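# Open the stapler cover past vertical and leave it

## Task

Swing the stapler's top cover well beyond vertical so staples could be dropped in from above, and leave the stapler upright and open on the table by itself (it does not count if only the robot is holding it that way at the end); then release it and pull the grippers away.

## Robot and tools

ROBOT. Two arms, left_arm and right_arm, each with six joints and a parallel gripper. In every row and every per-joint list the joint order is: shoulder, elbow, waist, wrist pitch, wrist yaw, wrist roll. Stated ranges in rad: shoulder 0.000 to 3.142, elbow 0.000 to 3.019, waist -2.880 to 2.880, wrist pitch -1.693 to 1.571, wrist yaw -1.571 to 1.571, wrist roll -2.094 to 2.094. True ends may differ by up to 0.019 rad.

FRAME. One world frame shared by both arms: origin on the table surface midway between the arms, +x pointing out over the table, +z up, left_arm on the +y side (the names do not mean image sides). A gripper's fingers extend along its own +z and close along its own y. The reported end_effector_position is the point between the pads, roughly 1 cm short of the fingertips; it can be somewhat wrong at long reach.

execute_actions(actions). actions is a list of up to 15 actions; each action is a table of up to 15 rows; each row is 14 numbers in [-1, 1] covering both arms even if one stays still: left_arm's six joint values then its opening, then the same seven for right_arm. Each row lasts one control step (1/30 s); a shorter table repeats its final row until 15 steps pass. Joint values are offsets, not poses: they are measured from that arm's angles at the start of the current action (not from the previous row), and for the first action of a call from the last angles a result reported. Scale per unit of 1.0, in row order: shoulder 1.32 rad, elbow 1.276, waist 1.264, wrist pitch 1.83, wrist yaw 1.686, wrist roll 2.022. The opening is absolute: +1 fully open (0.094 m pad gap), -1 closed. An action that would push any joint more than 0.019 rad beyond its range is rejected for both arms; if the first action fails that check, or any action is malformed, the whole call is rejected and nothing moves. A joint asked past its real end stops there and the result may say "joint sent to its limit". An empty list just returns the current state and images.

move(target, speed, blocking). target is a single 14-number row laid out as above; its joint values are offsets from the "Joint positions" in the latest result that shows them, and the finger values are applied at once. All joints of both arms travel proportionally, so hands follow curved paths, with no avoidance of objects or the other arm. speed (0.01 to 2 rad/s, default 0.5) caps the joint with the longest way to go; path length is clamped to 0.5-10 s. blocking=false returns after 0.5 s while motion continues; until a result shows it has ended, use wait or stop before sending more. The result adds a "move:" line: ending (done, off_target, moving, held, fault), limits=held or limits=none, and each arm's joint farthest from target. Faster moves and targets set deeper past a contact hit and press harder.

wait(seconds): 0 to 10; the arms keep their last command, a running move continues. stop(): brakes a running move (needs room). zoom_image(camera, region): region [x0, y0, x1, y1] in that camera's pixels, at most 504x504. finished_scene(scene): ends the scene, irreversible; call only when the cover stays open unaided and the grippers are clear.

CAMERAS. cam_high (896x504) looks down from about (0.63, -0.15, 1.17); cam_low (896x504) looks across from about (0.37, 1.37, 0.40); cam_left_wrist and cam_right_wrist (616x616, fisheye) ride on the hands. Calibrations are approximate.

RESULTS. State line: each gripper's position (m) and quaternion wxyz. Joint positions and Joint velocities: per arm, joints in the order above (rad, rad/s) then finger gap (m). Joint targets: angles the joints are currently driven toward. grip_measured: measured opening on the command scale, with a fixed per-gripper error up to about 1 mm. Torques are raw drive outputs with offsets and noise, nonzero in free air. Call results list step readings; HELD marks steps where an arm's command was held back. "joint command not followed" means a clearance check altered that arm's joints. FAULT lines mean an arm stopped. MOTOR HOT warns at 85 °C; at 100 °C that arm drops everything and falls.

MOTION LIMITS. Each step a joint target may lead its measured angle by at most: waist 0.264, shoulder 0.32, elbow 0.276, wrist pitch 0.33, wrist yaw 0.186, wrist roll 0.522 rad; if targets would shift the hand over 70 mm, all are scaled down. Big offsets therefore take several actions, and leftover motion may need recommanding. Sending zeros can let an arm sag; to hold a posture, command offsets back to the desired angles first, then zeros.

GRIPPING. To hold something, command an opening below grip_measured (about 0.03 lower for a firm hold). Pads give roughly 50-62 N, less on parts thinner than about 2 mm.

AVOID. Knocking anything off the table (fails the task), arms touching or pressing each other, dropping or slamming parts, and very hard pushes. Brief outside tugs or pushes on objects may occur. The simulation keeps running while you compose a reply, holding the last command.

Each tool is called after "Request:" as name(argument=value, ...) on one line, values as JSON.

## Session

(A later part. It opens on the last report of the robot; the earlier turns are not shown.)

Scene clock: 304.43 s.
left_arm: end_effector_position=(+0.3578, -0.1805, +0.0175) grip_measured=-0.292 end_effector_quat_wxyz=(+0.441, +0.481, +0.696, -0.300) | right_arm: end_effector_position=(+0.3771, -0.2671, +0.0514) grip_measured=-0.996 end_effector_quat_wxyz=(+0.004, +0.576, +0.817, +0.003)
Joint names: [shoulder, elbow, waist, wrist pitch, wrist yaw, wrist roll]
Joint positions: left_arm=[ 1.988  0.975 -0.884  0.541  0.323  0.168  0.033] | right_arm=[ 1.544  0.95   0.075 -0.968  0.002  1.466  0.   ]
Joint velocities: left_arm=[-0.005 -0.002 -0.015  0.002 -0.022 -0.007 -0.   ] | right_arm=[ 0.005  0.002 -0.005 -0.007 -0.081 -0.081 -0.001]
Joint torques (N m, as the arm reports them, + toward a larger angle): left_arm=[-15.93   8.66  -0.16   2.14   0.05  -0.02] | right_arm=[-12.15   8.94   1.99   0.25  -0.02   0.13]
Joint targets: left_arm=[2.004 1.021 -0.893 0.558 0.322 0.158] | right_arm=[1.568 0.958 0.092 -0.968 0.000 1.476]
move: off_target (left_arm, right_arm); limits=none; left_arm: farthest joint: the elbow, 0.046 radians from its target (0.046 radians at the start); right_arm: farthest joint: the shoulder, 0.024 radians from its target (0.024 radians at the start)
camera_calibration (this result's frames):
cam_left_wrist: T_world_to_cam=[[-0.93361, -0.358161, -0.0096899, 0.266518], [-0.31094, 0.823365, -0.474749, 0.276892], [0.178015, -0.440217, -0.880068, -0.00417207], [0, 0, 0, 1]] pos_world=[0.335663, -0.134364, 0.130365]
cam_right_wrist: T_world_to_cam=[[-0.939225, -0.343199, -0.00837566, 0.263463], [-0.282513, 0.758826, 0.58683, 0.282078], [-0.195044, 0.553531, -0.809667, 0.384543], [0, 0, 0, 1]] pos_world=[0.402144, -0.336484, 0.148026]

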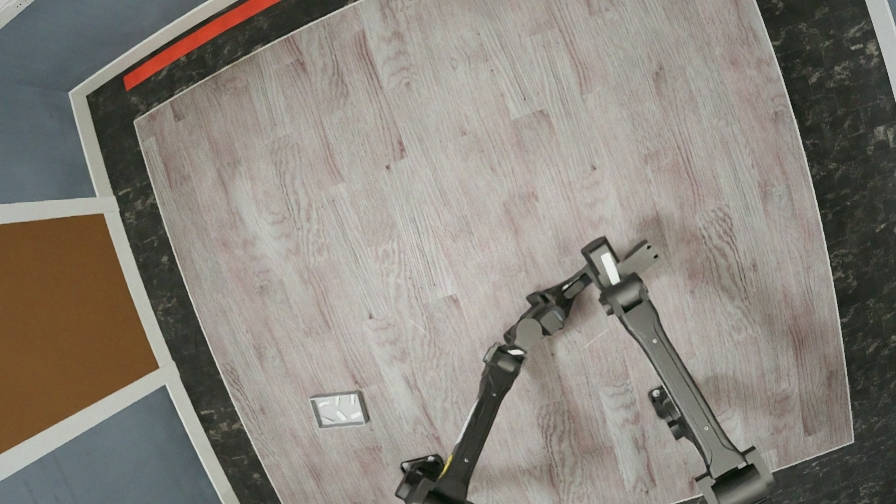

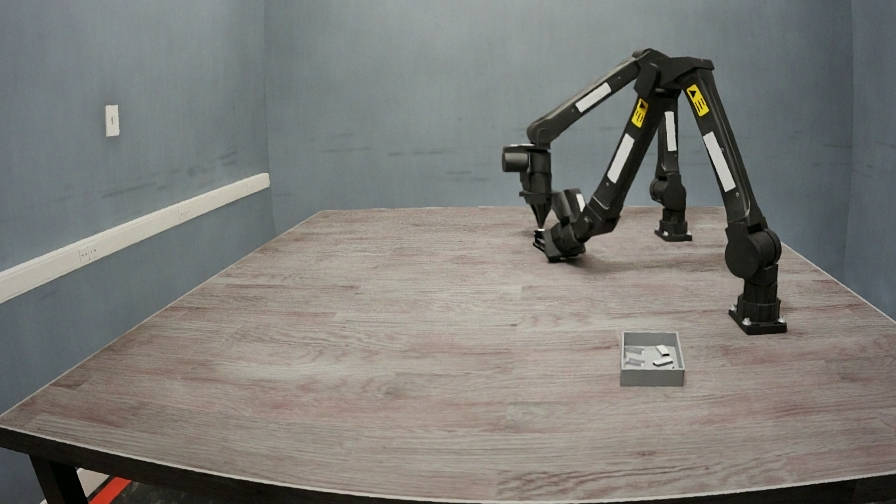

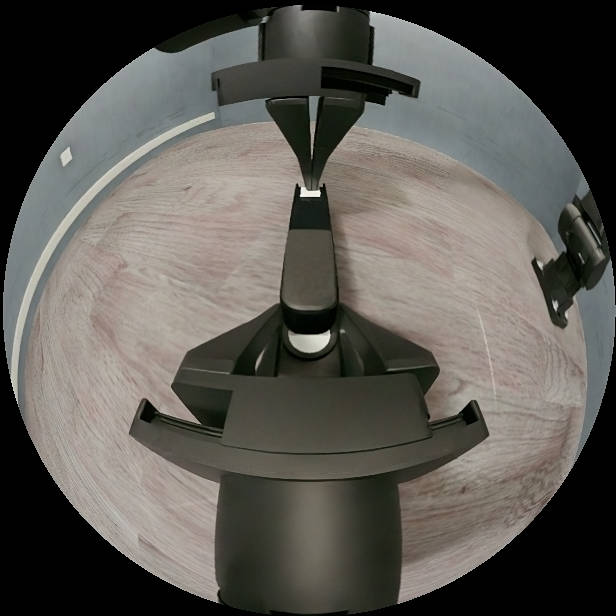

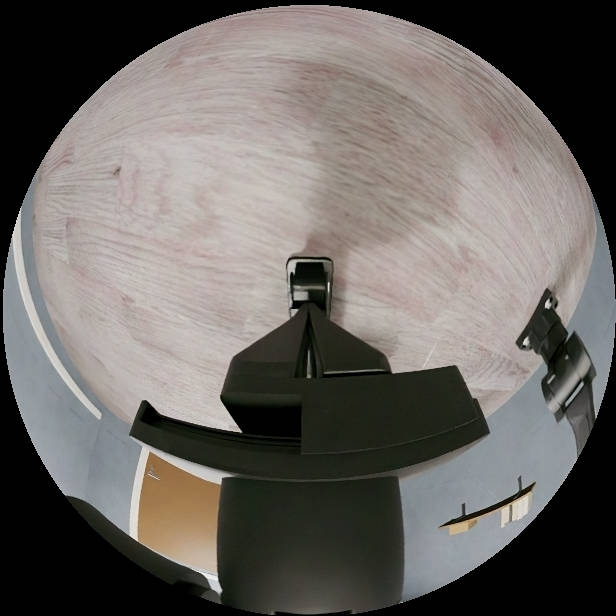

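Request:
execute_actions(actions=[[[0.012, 0.036, -0.007, 0.009, -0.001, -0.005, -0.33, 0.012, 0.012, 0.004, -0.004, 0.0, 0.0, -1],[0.012, 0.036, -0.007, 0.009, -0.001, -0.005, -0.33, 0.008, 0.02, 0.002, -0.009, 0.0, 0.0, -1],[0.012, 0.036, -0.007, 0.009, -0.001, -0.005, -0.33, 0.004, 0.0255, 0.0, -0.0137, 0.0, 0.0, -1],[0.012, 0.036, -0.007, 0.009, -0.001, -0.005, -0.33, 0.004, 0.0255, 0.0, -0.0137, 0.0, 0.0, -1],[0.012, 0.036, -0.007, 0.009, -0.001, -0.005, -0.33, 0.004, 0.0255, 0.0, -0.0137, 0.0, 0.0, -1],[0.012, 0.036, -0.007, 0.009, -0.001, -0.005, -0.33, 0.004, 0.0255, 0.0, -0.0137, 0.0, 0.0, -1],[0.012, 0.036, -0.007, 0.009, -0.001, -0.005, -0.33, 0.004, 0.0255, 0.0, -0.0137, 0.0, 0.0, -1],[0.012, 0.036, -0.007, 0.009, -0.001, -0.005, -0.33, 0.004, 0.0255, 0.0, -0.0137, 0.0, 0.0, -1],[0.012, 0.036, -0.007, 0.009, -0.001, -0.005, -0.33, 0.004, 0.0255, 0.0, -0.0137, 0.0, 0.0, 0.06]]])

Request:
move(target=[0.012, 0.036, -0.007, 0.009, -0.001, -0.005, -0.33, 0.015, 0.008, 0.1465, 0.0, -0.001, 0.093, 0.06], speed=0.25)

Request:
zoom_image(camera="cam_left_wrist", region=[180, 100, 440, 380])

Request:
zoom_image(camera="cam_right_wrist", region=[200, 150, 420, 400])

Scene clock: 337.03 s.
left_arm: end_effector_position=(+0.3578, -0.1805, +0.0175) grip_measured=-0.292 end_effector_quat_wxyz=(+0.441, +0.481, +0.696, -0.300) | right_arm: end_effector_position=(+0.3740, -0.2679, +0.0521) grip_measured=+0.057 end_effector_quat_wxyz=(-0.001, +0.577, +0.817, -0.003)
Joint names: [shoulder, elbow, waist, wrist pitch, wrist yaw, wrist roll]
Joint positions: left_arm=[ 1.988  0.975 -0.884  0.541  0.323  0.168  0.033] | right_arm=[ 1.544  0.953  0.075 -0.985  0.003  1.467  0.05 ]
Joint velocities: left_arm=[-0.005  0.002 -0.005 -0.002 -0.051 -0.037  0.   ] | right_arm=[-0.015 -0.012 -0.015 -0.002 -0.037 -0.022  0.003]
Joint torques (N m, as the arm reports them, + toward a larger angle): left_arm=[-15.72   8.65  -0.27   2.11   0.03  -0.01] | right_arm=[-13.75  10.76   0.6   -0.07   0.05   0.02]
Joint targets: left_arm=[2.004 1.021 -0.893 0.558 0.322 0.158] | right_arm=[1.549 0.983 0.075 -0.993 0.002 1.466]
Step readings (joint positions):
0: left_arm=[1.988 0.975 -0.884 0.541 0.323 0.168] | right_arm=[1.544 0.950 0.075 -0.968 0.002 1.467]
1: left_arm=[1.988 0.975 -0.884 0.541 0.323 0.168] | right_arm=[1.544 0.950 0.075 -0.968 0.003 1.467]
2: left_arm=[1.988 0.975 -0.884 0.541 0.323 0.168] | right_arm=[1.544 0.951 0.075 -0.969 0.003 1.467]
4: left_arm=[1.988 0.975 -0.884 0.541 0.323 0.168] | right_arm=[1.544 0.953 0.075 -0.976 0.003 1.467]
8: left_arm=[1.988 0.975 -0.884 0.541 0.323 0.168] | right_arm=[1.544 0.953 0.075 -0.983 0.003 1.467]
15: Joint positions above
camera_calibration (this result's frames):
cam_left_wrist: T_world_to_cam=[[-0.93361, -0.358161, -0.0096899, 0.266518], [-0.31094, 0.823365, -0.474749, 0.276892], [0.178015, -0.440217, -0.880068, -0.00417207], [0, 0, 0, 1]] pos_world=[0.335663, -0.134364, 0.130365]
cam_right_wrist: T_world_to_cam=[[-0.939501, -0.342486, 0.00644817, 0.259834], [-0.273492, 0.761308, 0.587888, 0.278638], [-0.206252, 0.550558, -0.808917, 0.388333], [0, 0, 0, 1]] pos_world=[0.400414, -0.336939, 0.148646]

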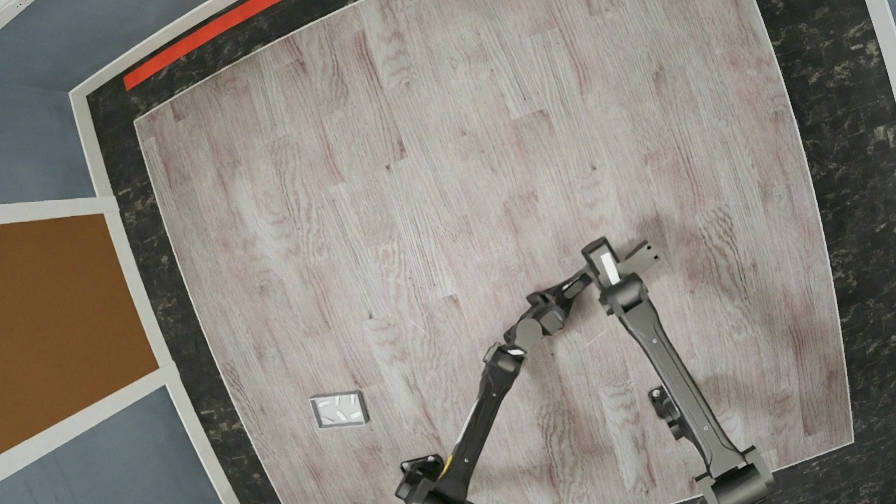

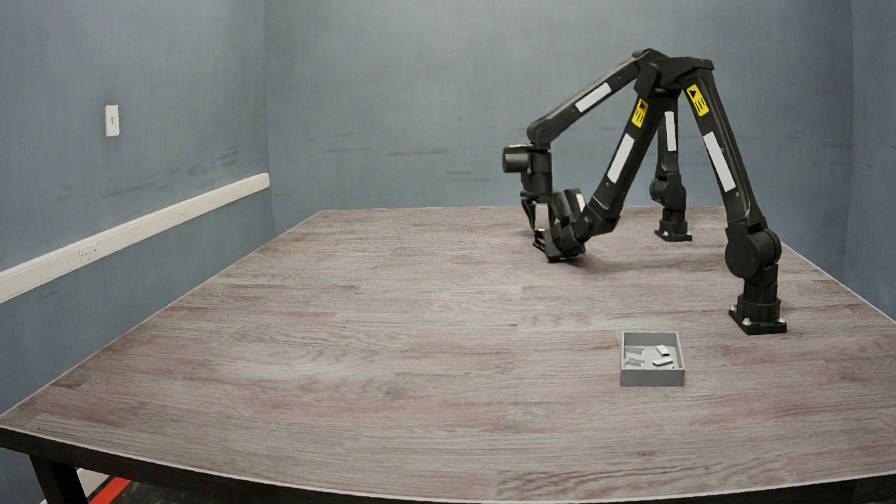

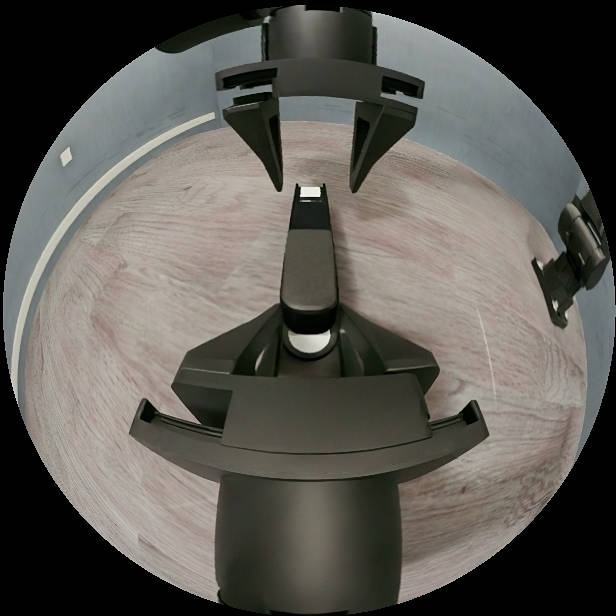

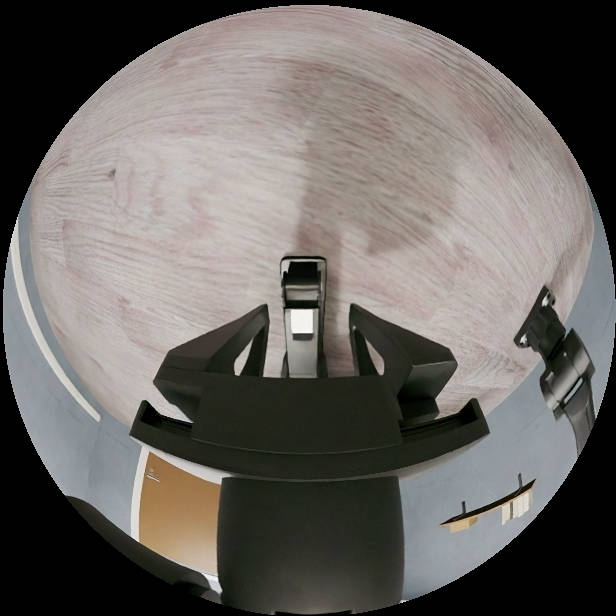

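Scene clock: 338.47 s.
left_arm: end_effector_position=(+0.3578, -0.1805, +0.0175) grip_measured=-0.292 end_effector_quat_wxyz=(+0.441, +0.481, +0.696, -0.300) | right_arm: end_effector_position=(+0.3508, -0.1995, +0.0521) grip_measured=+0.059 end_effector_quat_wxyz=(-0.000, +0.575, +0.818, -0.003)
Joint names: [shoulder, elbow, waist, wrist pitch, wrist yaw, wrist roll]
Joint positions: left_arm=[ 1.988  0.975 -0.884  0.541  0.323  0.168  0.033] | right_arm=[ 1.544  0.953  0.258 -0.985  0.003  1.645  0.05 ]
Joint velocities: left_arm=[-0.005 -0.017 -0.015 -0.017  0.007 -0.007 -0.001] | right_arm=[ 0.005  0.007 -0.005 -0.007 -0.007 -0.037  0.001]
Joint torques (N m, as the arm reports them, + toward a larger angle): left_arm=[-15.75   8.65  -0.3    2.05   0.06  -0.03] | right_arm=[-12.48   9.07   0.85   0.21   0.     0.09]
Joint targets: left_arm=[2.004 1.021 -0.893 0.558 0.322 0.158] | right_arm=[1.564 0.963 0.260 -0.985 0.001 1.655]
move: off_target (left_arm); limits=none; left_arm: farthest joint: the elbow, 0.046 radians from its target (0.046 radians at the start); right_arm: farthest joint: the shoulder, 0.020 radians from its target (0.020 radians at the start)
camera_calibration (this result's frames):
cam_left_wrist: T_world_to_cam=[[-0.93361, -0.358161, -0.0096899, 0.266518], [-0.31094, 0.823365, -0.474749, 0.276892], [0.178015, -0.440217, -0.880068, -0.00417207], [0, 0, 0, 1]] pos_world=[0.335663, -0.134364, 0.130365]
cam_right_wrist: T_world_to_cam=[[-0.937927, -0.346781, 0.00602376, 0.26012], [-0.277417, 0.760519, 0.58707, 0.221446], [-0.208166, 0.548958, -0.809514, 0.346248], [0, 0, 0, 1]] pos_world=[0.377483, -0.268285, 0.148721]

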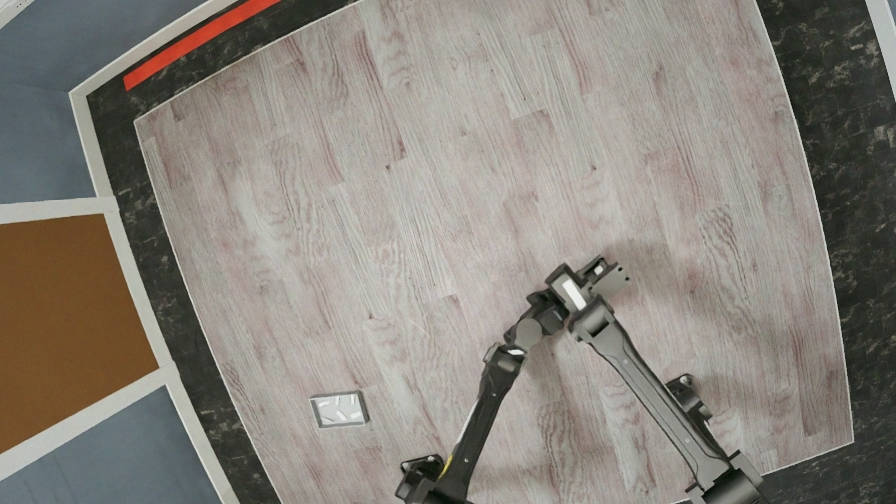

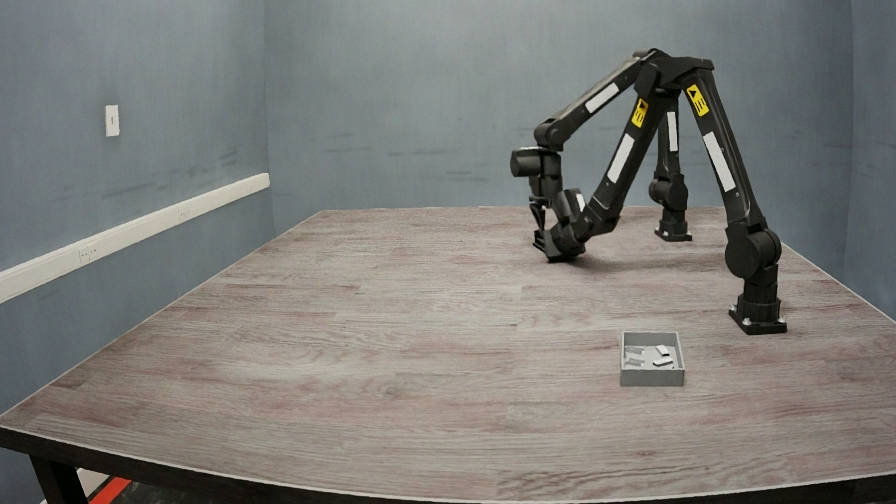

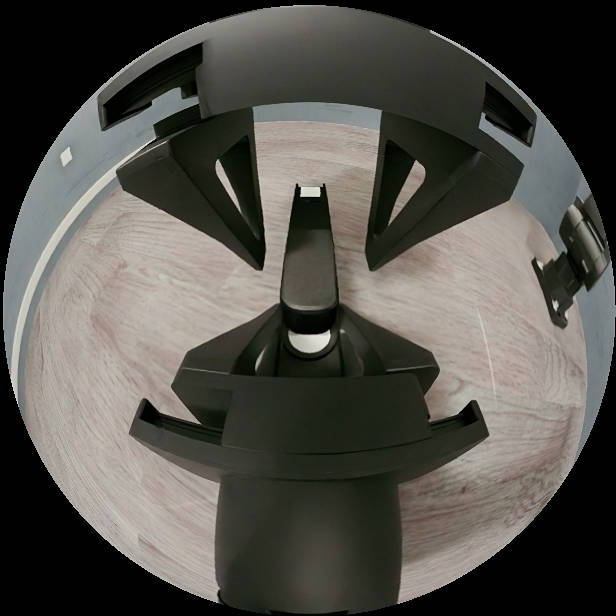

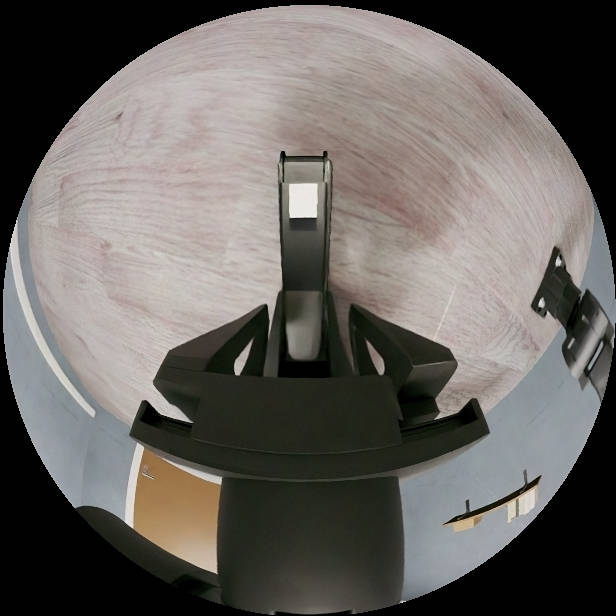

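Region (180, 100, 440, 380) of cam_left_wrist's 616x616 image, scaled by 1.800, with more detail than that image has; it fills the left 468 columns of this view, and the rest is white.

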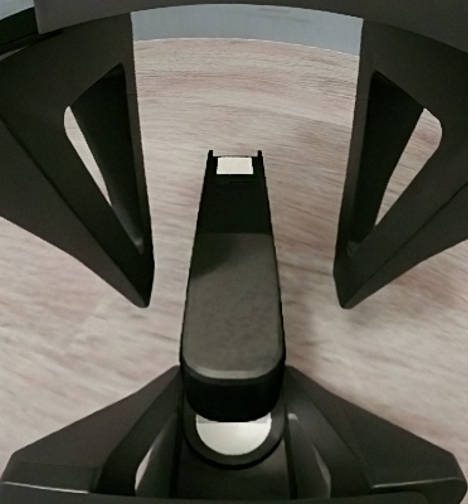

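Region (200, 150, 420, 400) of cam_right_wrist's 616x616 image, scaled by 2.016, with more detail than that image has; it fills the left 444 columns of this view, and the rest is white.

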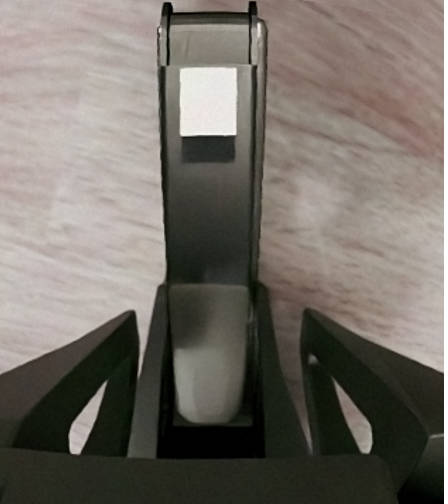

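Request:
execute_actions(actions=[])

Scene clock: 348.50 s.
left_arm: end_effector_position=(+0.3578, -0.1805, +0.0175) grip_measured=-0.292 end_effector_quat_wxyz=(+0.441, +0.481, +0.696, -0.300) | right_arm: end_effector_position=(+0.3508, -0.1995, +0.0521) grip_measured=+0.059 end_effector_quat_wxyz=(-0.000, +0.575, +0.818, -0.003)
Joint names: [shoulder, elbow, waist, wrist pitch, wrist yaw, wrist roll]
Joint positions: left_arm=[ 1.988  0.975 -0.884  0.541  0.323  0.168  0.033] | right_arm=[ 1.544  0.953  0.258 -0.985  0.003  1.646  0.05 ]
Joint velocities: left_arm=[ 0.005 -0.012 -0.005 -0.017 -0.022  0.037  0.001] | right_arm=[-0.005  0.007 -0.015 -0.012 -0.081  0.022  0.001]
Joint torques (N m, as the arm reports them, + toward a larger angle): left_arm=[-15.67   8.66  -0.07   2.13   0.04  -0.02] | right_arm=[-12.46   9.1    0.82   0.21  -0.01   0.13]
Joint targets: left_arm=[2.004 1.021 -0.893 0.558 0.322 0.158] | right_arm=[1.564 0.963 0.260 -0.985 0.001 1.654]
camera_calibration (this result's frames):
cam_left_wrist: T_world_to_cam=[[-0.93361, -0.358161, -0.0096899, 0.266518], [-0.31094, 0.823365, -0.474749, 0.276892], [0.178015, -0.440217, -0.880068, -0.00417207], [0, 0, 0, 1]] pos_world=[0.335663, -0.134364, 0.130365]
cam_right_wrist: T_world_to_cam=[[-0.938059, -0.346423, 0.00602266, 0.260238], [-0.277128, 0.760625, 0.587068, 0.221366], [-0.207955, 0.549036, -0.809515, 0.346189], [0, 0, 0, 1]] pos_world=[0.377457, -0.268295, 0.148721]

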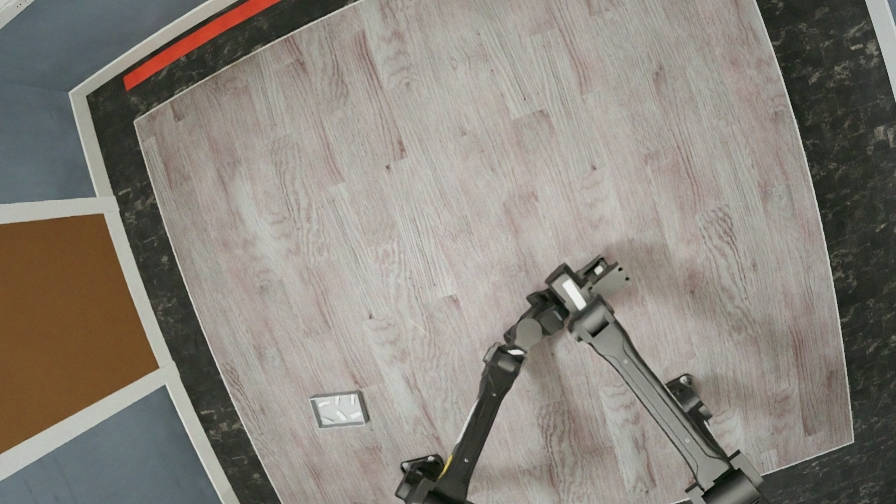

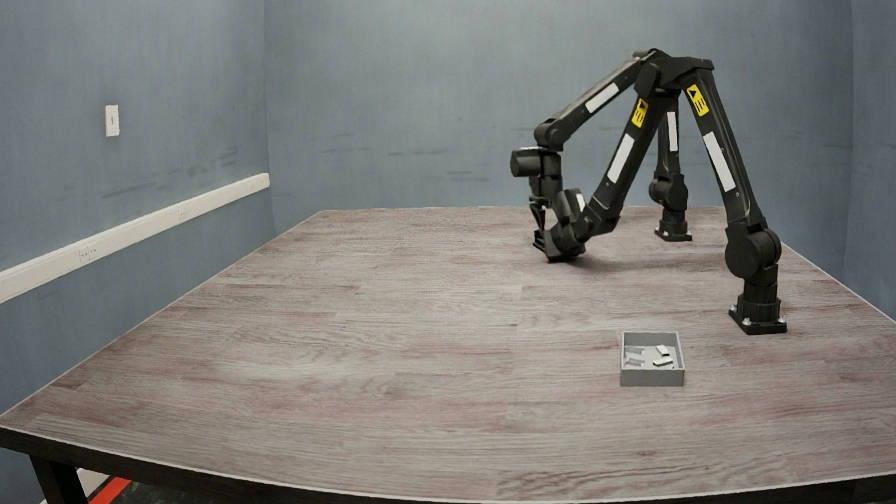

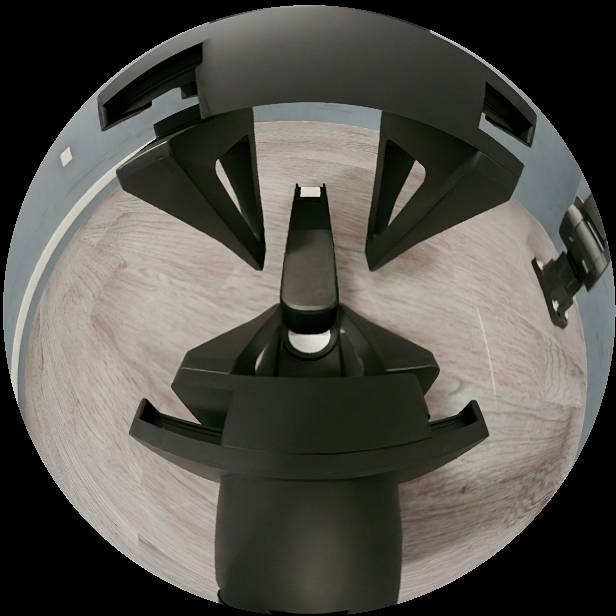

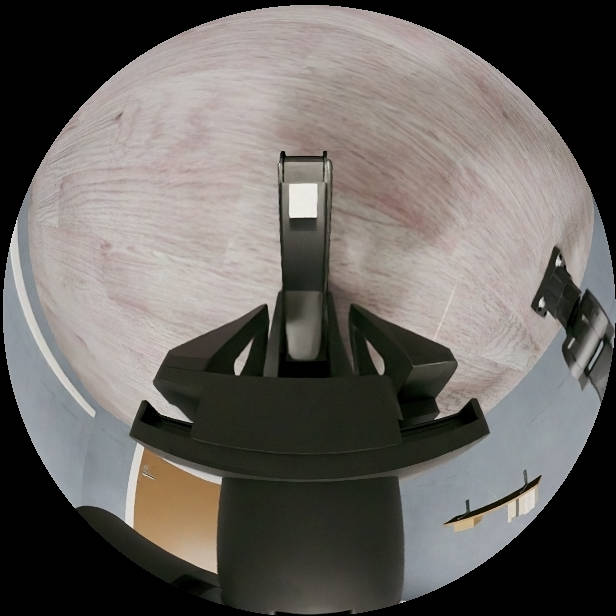

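Request:
execute_actions(actions=[[[0.012,0.036,-0.007,0.009,-0.001,-0.005,-0.33, 0.022,-0.004,0.002,0.015,-0.001,0.004,0.06],[0.012,0.036,-0.007,0.009,-0.001,-0.005,-0.33, 0.024,-0.007,0.002,0.018,-0.001,0.004,0.06],[0.012,0.036,-0.007,0.009,-0.001,-0.005,-0.33, 0.026,-0.010,0.002,0.021,-0.001,0.004,0.06],[0.012,0.036,-0.007,0.009,-0.001,-0.005,-0.33, 0.028,-0.013,0.002,0.023,-0.001,0.004,0.06],[0.012,0.036,-0.007,0.009,-0.001,-0.005,-0.33, 0.031,-0.0154,0.002,0.0254,-0.001,0.004,0.06]]])

Scene clock: 356.50 s.
left_arm: end_effector_position=(+0.3578, -0.1805, +0.0175) grip_measured=-0.292 end_effector_quat_wxyz=(+0.441, +0.481, +0.696, -0.300) | right_arm: end_effector_position=(+0.3522, -0.1989, +0.0424) grip_measured=+0.059 end_effector_quat_wxyz=(+0.002, +0.575, +0.818, +0.001)
Joint names: [shoulder, elbow, waist, wrist pitch, wrist yaw, wrist roll]
Joint positions: left_arm=[ 1.988  0.975 -0.884  0.541  0.323  0.168  0.033] | right_arm=[ 1.558  0.939  0.258 -0.948  0.003  1.646  0.05 ]
Joint velocities: left_arm=[-0.015  0.007 -0.005 -0.007 -0.066  0.051 -0.001] | right_arm=[ 0.005  0.012 -0.005 -0.002 -0.007 -0.051 -0.   ]
Joint torques (N m, as the arm reports them, + toward a larger angle): left_arm=[-15.66   8.66  -0.17   2.07   0.05  -0.03] | right_arm=[-12.02   7.45   0.86   0.57   0.     0.12]
Joint targets: left_arm=[2.004 1.021 -0.893 0.558 0.322 0.158] | right_arm=[1.585 0.933 0.261 -0.938 0.001 1.654]
Step readings (joint positions):
0: left_arm=[1.988 0.975 -0.884 0.541 0.323 0.168] | right_arm=[1.544 0.953 0.258 -0.985 0.003 1.646]
1: left_arm=[1.988 0.975 -0.884 0.541 0.323 0.168] | right_arm=[1.544 0.953 0.258 -0.982 0.003 1.646]
2: left_arm=[1.988 0.975 -0.884 0.541 0.323 0.168] | right_arm=[1.544 0.952 0.258 -0.976 0.003 1.646]
4: left_arm=[1.988 0.975 -0.884 0.541 0.323 0.168] | right_arm=[1.545 0.951 0.258 -0.962 0.003 1.646]
8: left_arm=[1.988 0.975 -0.884 0.541 0.323 0.168] | right_arm=[1.552 0.943 0.258 -0.949 0.003 1.646]
15: Joint positions above
camera_calibration (this result's frames):
cam_left_wrist: T_world_to_cam=[[-0.93361, -0.358161, -0.0096899, 0.266518], [-0.31094, 0.823365, -0.474749, 0.276892], [0.178015, -0.440217, -0.880068, -0.00417207], [0, 0, 0, 1]] pos_world=[0.335663, -0.134364, 0.130365]
cam_right_wrist: T_world_to_cam=[[-0.938072, -0.346429, -0.00273187, 0.262195], [-0.281833, 0.758523, 0.587548, 0.22822], [-0.201472, 0.551933, -0.809184, 0.336524], [0, 0, 0, 1]] pos_world=[0.378078, -0.268017, 0.138936]

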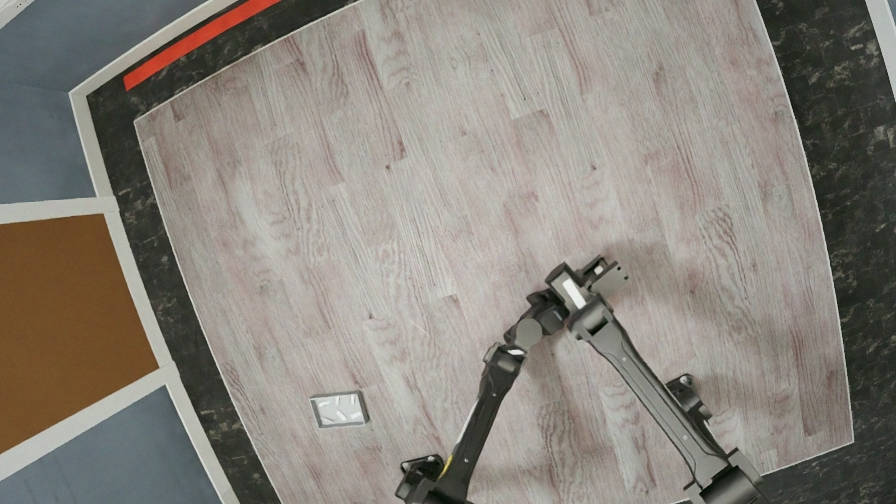

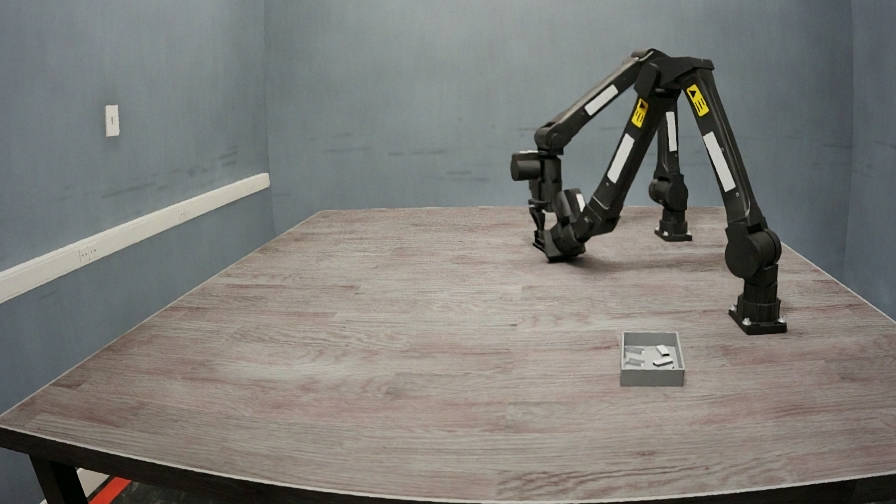

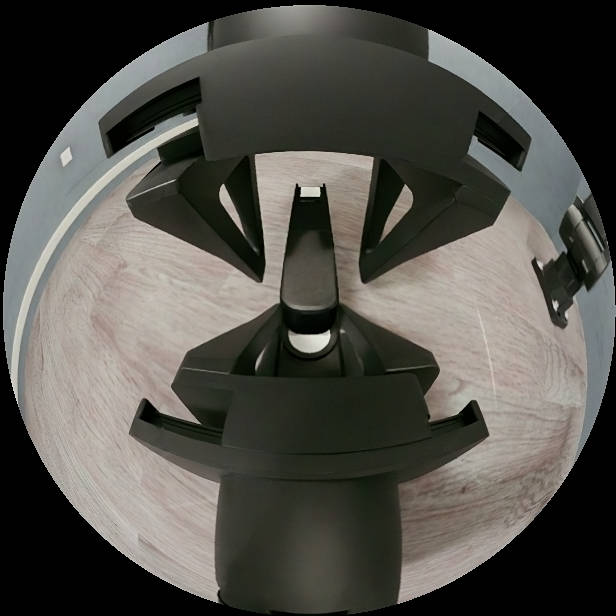

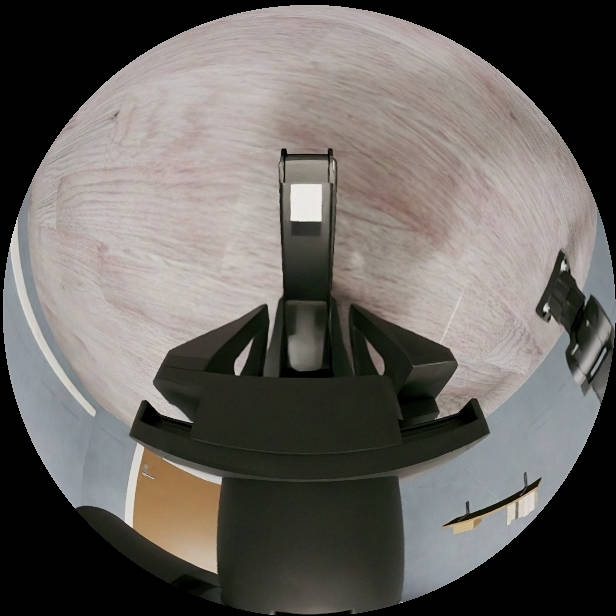

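Request:
execute_actions(actions=[[[0.012,0.036,-0.007,0.009,-0.001,-0.005,-0.33, 0.018,-0.002,0.002,0.004,-0.001,0.004,-0.2],[0.012,0.036,-0.007,0.009,-0.001,-0.005,-0.33, 0.018,-0.002,0.002,0.004,-0.001,0.004,-0.3],[0.012,0.036,-0.007,0.009,-0.001,-0.005,-0.33, 0.018,-0.002,0.002,0.004,-0.001,0.004,-0.38],[0.012,0.036,-0.007,0.009,-0.001,-0.005,-0.33, 0.018,-0.002,0.002,0.004,-0.001,0.004,-0.42]],[[0,0,0,0,0,0,-0.33, 0,0,0,0,0,0,-0.45],[0,0,0,0,0,0,-0.33, 0,0,0,0,0,0,-0.46],[0,0,0,0,0,0,-0.33, 0,0,0,0,0,0,-0.47],[0,0,0,0,0,0,-0.33, 0,0,0,0,0,0,-0.48],[0,0,0,0,0,0,-0.33, 0,0,0,0,0,0,-0.49],[0,0,0,0,0,0,-0.33, 0,0,0,0,0,0,-0.50],[0,0,0,0,0,0,-0.33, 0,0,0,0,0,0,-0.51],[0,0,0,0,0,0,-0.33, 0,0,0,0,0,0,-0.52]]])

Scene clock: 362.00 s.
left_arm: end_effector_position=(+0.3577, -0.1805, +0.0175) grip_measured=-0.292 end_effector_quat_wxyz=(+0.441, +0.481, +0.696, -0.300) | right_arm: end_effector_position=(+0.3530, -0.1985, +0.0424) grip_measured=-0.513 end_effector_quat_wxyz=(+0.003, +0.575, +0.818, +0.002)
Joint names: [shoulder, elbow, waist, wrist pitch, wrist yaw, wrist roll]
Joint positions: left_arm=[ 1.988  0.975 -0.884  0.541  0.324  0.168  0.033] | right_arm=[ 1.558  0.939  0.258 -0.945  0.003  1.646  0.023]
Joint velocities: left_arm=[ 0.005 -0.002 -0.024  0.002 -0.037  0.051  0.002] | right_arm=[-0.005 -0.012  0.005 -0.012  0.007 -0.051 -0.   ]
Joint torques (N m, as the arm reports them, + toward a larger angle): left_arm=[-17.25   5.34   0.66   1.54   0.11   0.07] | right_arm=[-14.3    8.09   0.65   0.11   0.07   0.03]
Joint targets: left_arm=[1.988 0.975 -0.884 0.541 0.323 0.168] | right_arm=[1.558 0.939 0.258 -0.948 0.003 1.646]
Step readings (joint positions; steps 1 to 15: 1st action; 16 to 30: 2nd action):
0: left_arm=[1.988 0.975 -0.884 0.541 0.323 0.168] | right_arm=[1.558 0.939 0.258 -0.948 0.003 1.646]
1: left_arm=[1.988 0.975 -0.884 0.541 0.323 0.168] | right_arm=[1.558 0.939 0.258 -0.948 0.003 1.646]
2: left_arm=[1.988 0.975 -0.884 0.541 0.323 0.168] | right_arm=[1.558 0.939 0.258 -0.948 0.003 1.646]
4: left_arm=[1.988 0.975 -0.884 0.541 0.323 0.168] | right_arm=[1.558 0.939 0.258 -0.948 0.003 1.646]
8: left_arm=[1.988 0.975 -0.884 0.541 0.323 0.168] | right_arm=[1.558 0.939 0.258 -0.948 0.003 1.646]
15: left_arm=[1.988 0.975 -0.884 0.541 0.323 0.168] | right_arm=[1.558 0.939 0.258 -0.948 0.003 1.646]
16: left_arm=[1.988 0.975 -0.884 0.541 0.323 0.168] | right_arm=[1.558 0.939 0.258 -0.948 0.003 1.646]
17: left_arm=[1.988 0.975 -0.884 0.541 0.323 0.168] | right_arm=[1.558 0.939 0.258 -0.948 0.003 1.646]
19: left_arm=[1.988 0.975 -0.884 0.541 0.323 0.168] | right_arm=[1.558 0.939 0.258 -0.947 0.003 1.646]
23: left_arm=[1.988 0.975 -0.884 0.541 0.324 0.168] | right_arm=[1.558 0.939 0.258 -0.945 0.003 1.646]
30: Joint positions above
camera_calibration (this result's frames):
cam_left_wrist: T_world_to_cam=[[-0.933733, -0.357845, -0.00952802, 0.266551], [-0.310722, 0.823416, -0.474804, 0.276833], [0.177751, -0.440379, -0.88004, -0.00410099], [0, 0, 0, 1]] pos_world=[0.335635, -0.134371, 0.130372]
cam_right_wrist: T_world_to_cam=[[-0.938322, -0.345707, -0.00615911, 0.263414], [-0.283097, 0.757913, 0.587728, 0.228492], [-0.198514, 0.553222, -0.809035, 0.335698], [0, 0, 0, 1]] pos_world=[0.378493, -0.267828, 0.138923]

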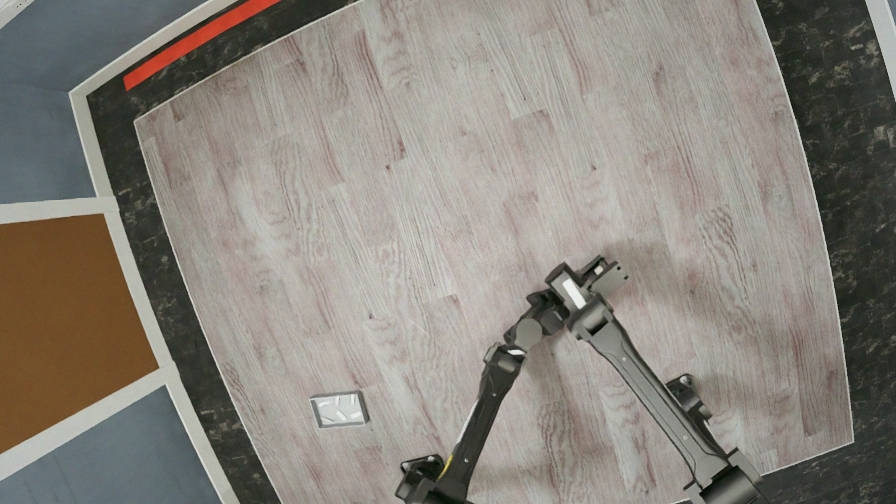

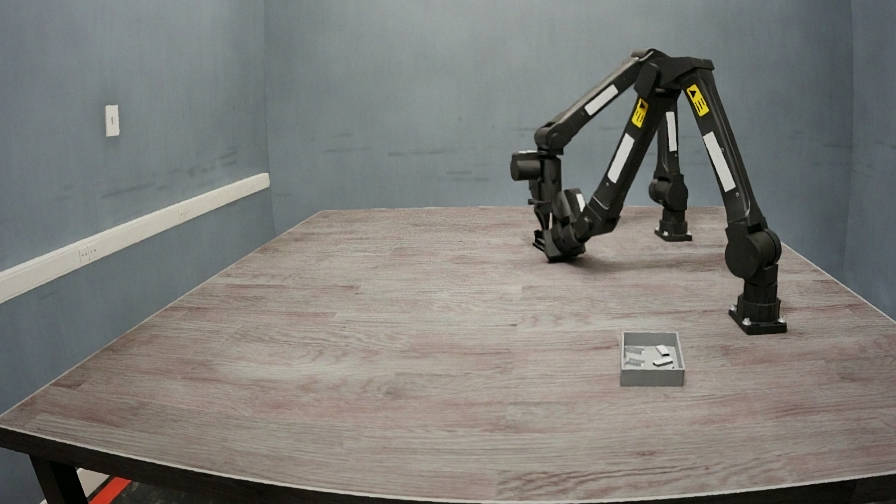

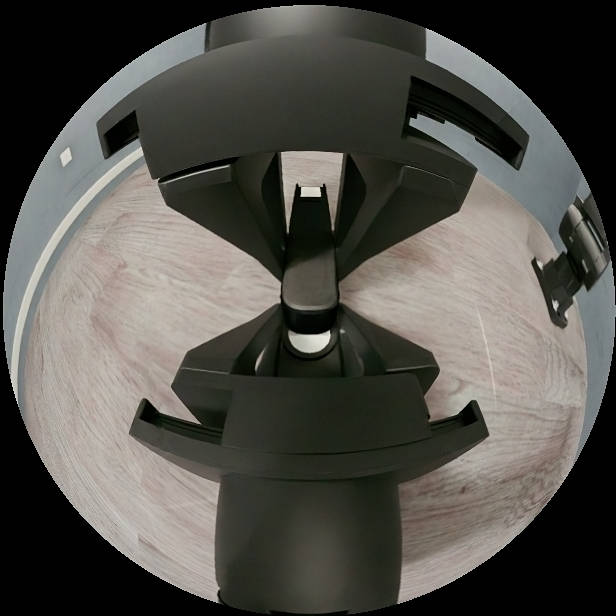

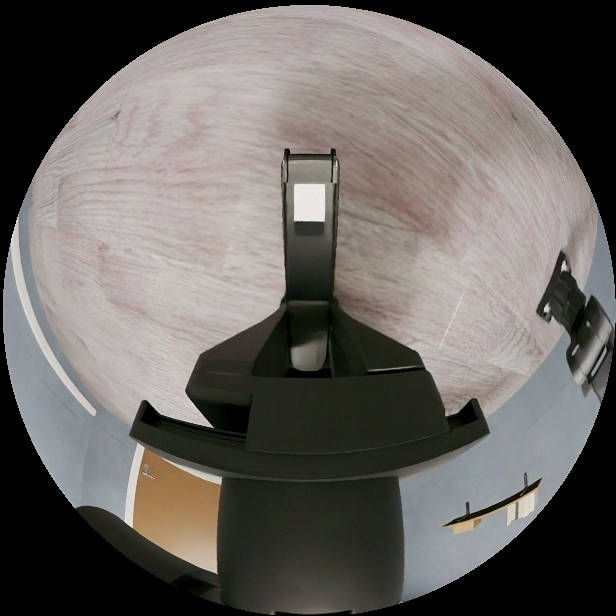

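Request:
execute_actions(actions=[[[0.012,0.036,-0.007,0.009,-0.001,-0.005,-0.33, 0.006,0.02,-0.006,-0.005,-0.005,-0.005,-0.54],[0.012,0.036,-0.007,0.009,-0.001,-0.005,-0.33, 0.006,0.021,-0.009,-0.006,-0.010,-0.007,-0.54],[0.012,0.036,-0.007,0.009,-0.001,-0.005,-0.33, 0.005,0.022,-0.012,-0.007,-0.015,-0.009,-0.54],[0.012,0.036,-0.007,0.009,-0.001,-0.005,-0.33, 0.005,0.023,-0.015,-0.008,-0.020,-0.011,-0.54],[0.012,0.036,-0.007,0.009,-0.001,-0.005,-0.33, 0.004,0.024,-0.018,-0.009,-0.025,-0.013,-0.54],[0.012,0.036,-0.007,0.009,-0.001,-0.005,-0.33, 0.004,0.025,-0.021,-0.010,-0.030,-0.015,-0.54],[0.012,0.036,-0.007,0.009,-0.001,-0.005,-0.33, 0.003,0.026,-0.024,-0.011,-0.035,-0.017,-0.54],[0.012,0.036,-0.007,0.009,-0.001,-0.005,-0.33, 0.002,0.027,-0.028,-0.012,-0.040,-0.019,-0.54],[0.012,0.036,-0.007,0.009,-0.001,-0.005,-0.33, 0.001,0.028,-0.032,-0.013,-0.046,-0.021,-0.54],[0.012,0.036,-0.007,0.009,-0.001,-0.005,-0.33, 0.000,0.029,-0.035,-0.0145,-0.051,-0.023,-0.54],[0.012,0.036,-0.007,0.009,-0.001,-0.005,-0.33, -0.001,0.029,-0.038,-0.0153,-0.056,-0.024,-0.54]]])

Scene clock: 382.40 s.
left_arm: end_effector_position=(+0.3578, -0.1805, +0.0174) grip_measured=-0.292 end_effector_quat_wxyz=(+0.442, +0.481, +0.696, -0.300) | right_arm: end_effector_position=(+0.3530, -0.1988, +0.0452) grip_measured=-0.525 end_effector_quat_wxyz=(-0.036, +0.577, +0.816, +0.023)
Joint names: [shoulder, elbow, waist, wrist pitch, wrist yaw, wrist roll]
Joint positions: left_arm=[ 1.988  0.975 -0.884  0.542  0.324  0.168  0.033] | right_arm=[ 1.558  0.946  0.219 -0.96  -0.086  1.613  0.022]
Joint velocities: left_arm=[ 0.005 -0.012 -0.005  0.002 -0.051 -0.081 -0.   ] | right_arm=[ 0.005  0.002 -0.005 -0.002 -0.007  0.007 -0.   ]
Joint torques (N m, as the arm reports them, + toward a larger angle): left_arm=[-15.39   8.7   -0.13   2.13   0.03  -0.02] | right_arm=[-14.45  10.72   0.01  -0.24  -0.26  -0.08]
Joint targets: left_arm=[2.004 1.021 -0.893 0.558 0.322 0.158] | right_arm=[1.557 0.976 0.210 -0.972 -0.092 1.598]
Step readings (joint positions):
0: left_arm=[1.988 0.975 -0.884 0.541 0.324 0.168] | right_arm=[1.558 0.939 0.258 -0.945 0.003 1.646]
1: left_arm=[1.988 0.975 -0.884 0.541 0.324 0.168] | right_arm=[1.558 0.939 0.258 -0.945 0.002 1.646]
2: left_arm=[1.988 0.975 -0.884 0.541 0.324 0.168] | right_arm=[1.558 0.939 0.257 -0.945 -0.000 1.646]
4: left_arm=[1.988 0.975 -0.884 0.541 0.324 0.168] | right_arm=[1.558 0.939 0.252 -0.945 -0.012 1.643]
8: left_arm=[1.988 0.975 -0.884 0.542 0.324 0.168] | right_arm=[1.558 0.939 0.238 -0.945 -0.043 1.631]
15: Joint positions above
camera_calibration (this result's frames):
cam_left_wrist: T_world_to_cam=[[-0.93373, -0.357847, -0.00966371, 0.266565], [-0.310601, 0.823281, -0.475117, 0.276765], [0.177975, -0.440629, -0.87987, -0.00431607], [0, 0, 0, 1]] pos_world=[0.335632, -0.134368, 0.130274]
cam_right_wrist: T_world_to_cam=[[-0.940102, -0.340859, 0.00489218, 0.264429], [-0.254091, 0.710215, 0.65653, 0.204181], [-0.227259, 0.615962, -0.754284, 0.358343], [0, 0, 0, 1]] pos_world=[0.381907, -0.275605, 0.134948]

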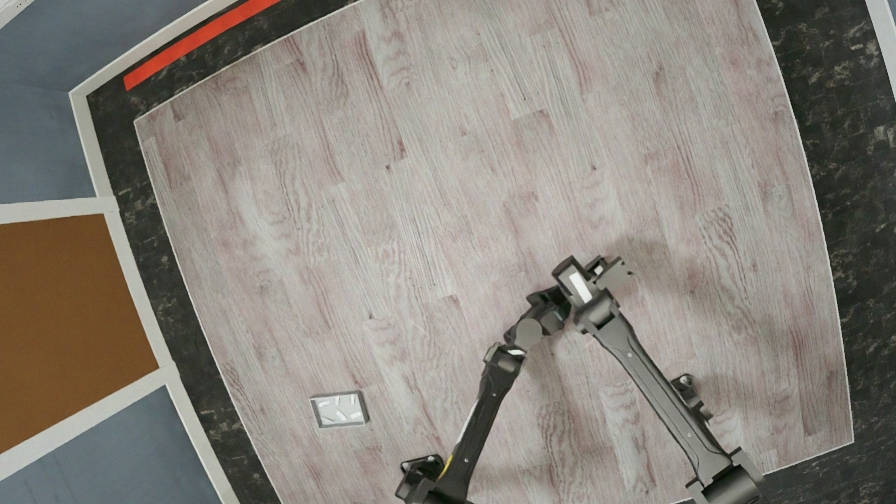

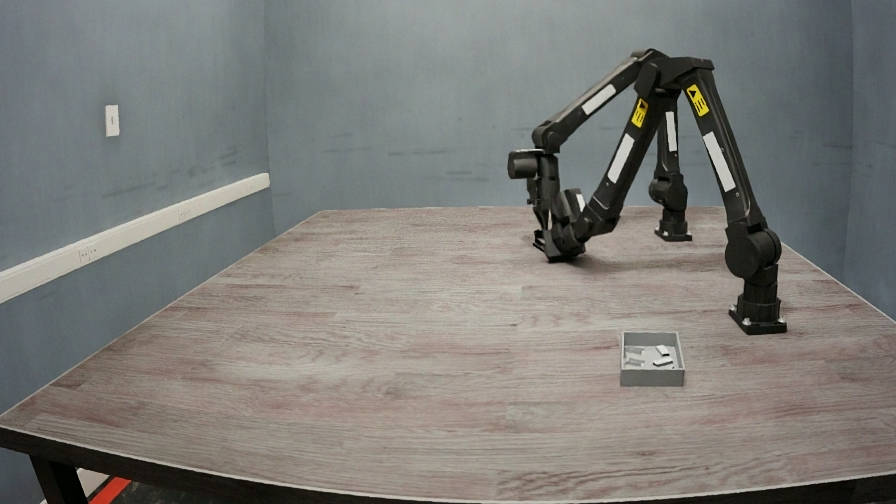

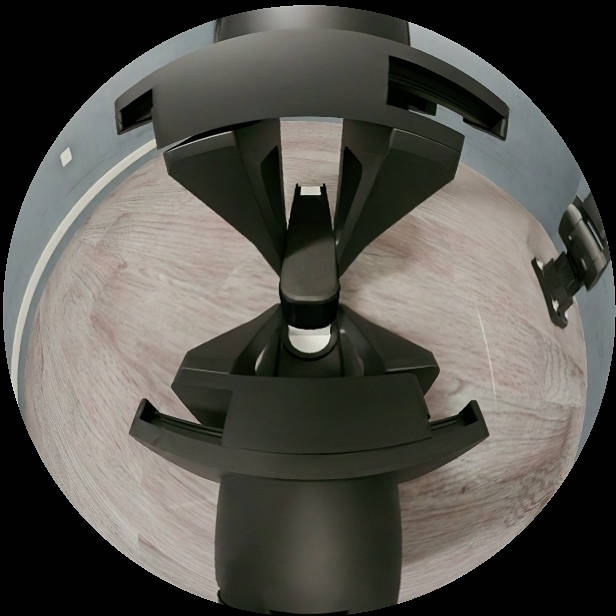

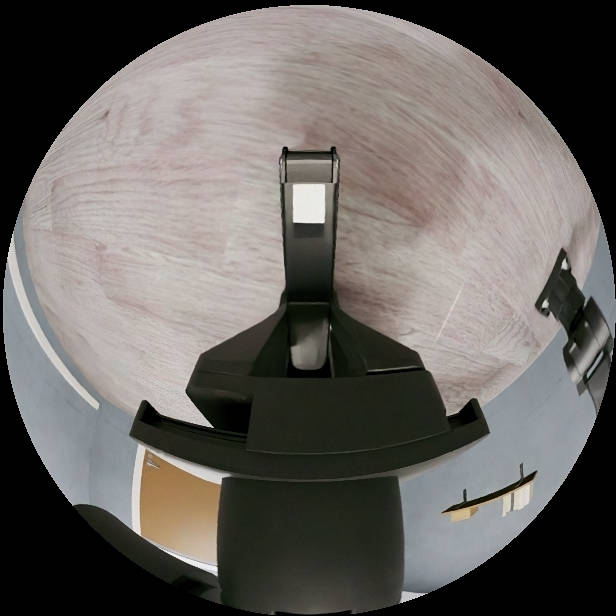

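Request:
zoom_image(camera="cam_left_wrist", region=[230, 170, 400, 380])

Request:
zoom_image(camera="cam_low", region=[490, 180, 620, 280])

Region (230, 170, 400, 380) of cam_left_wrist's 616x616 image, scaled by 2.400, with more detail than that image has; it fills the left 408 columns of this view, and the rest is white.

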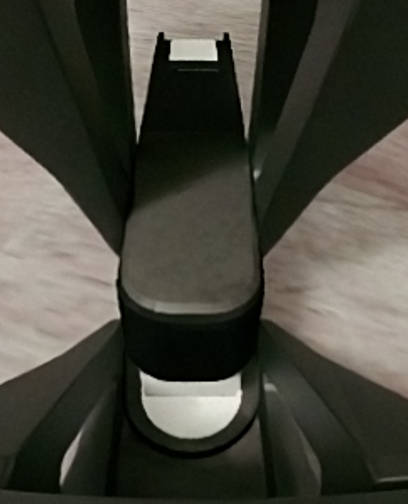

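Region (490, 180, 620, 280) of cam_low's 896x504 image, scaled by 3.877, with more detail than that image has; it fills the top 388 rows of this view, and the rest is white.

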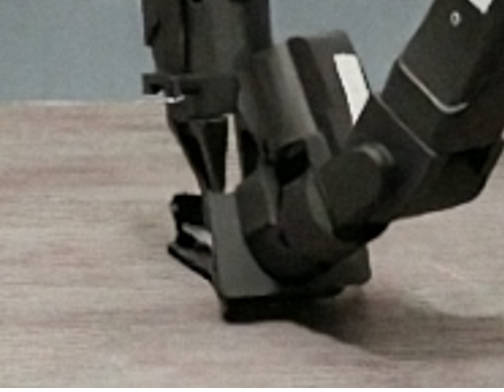

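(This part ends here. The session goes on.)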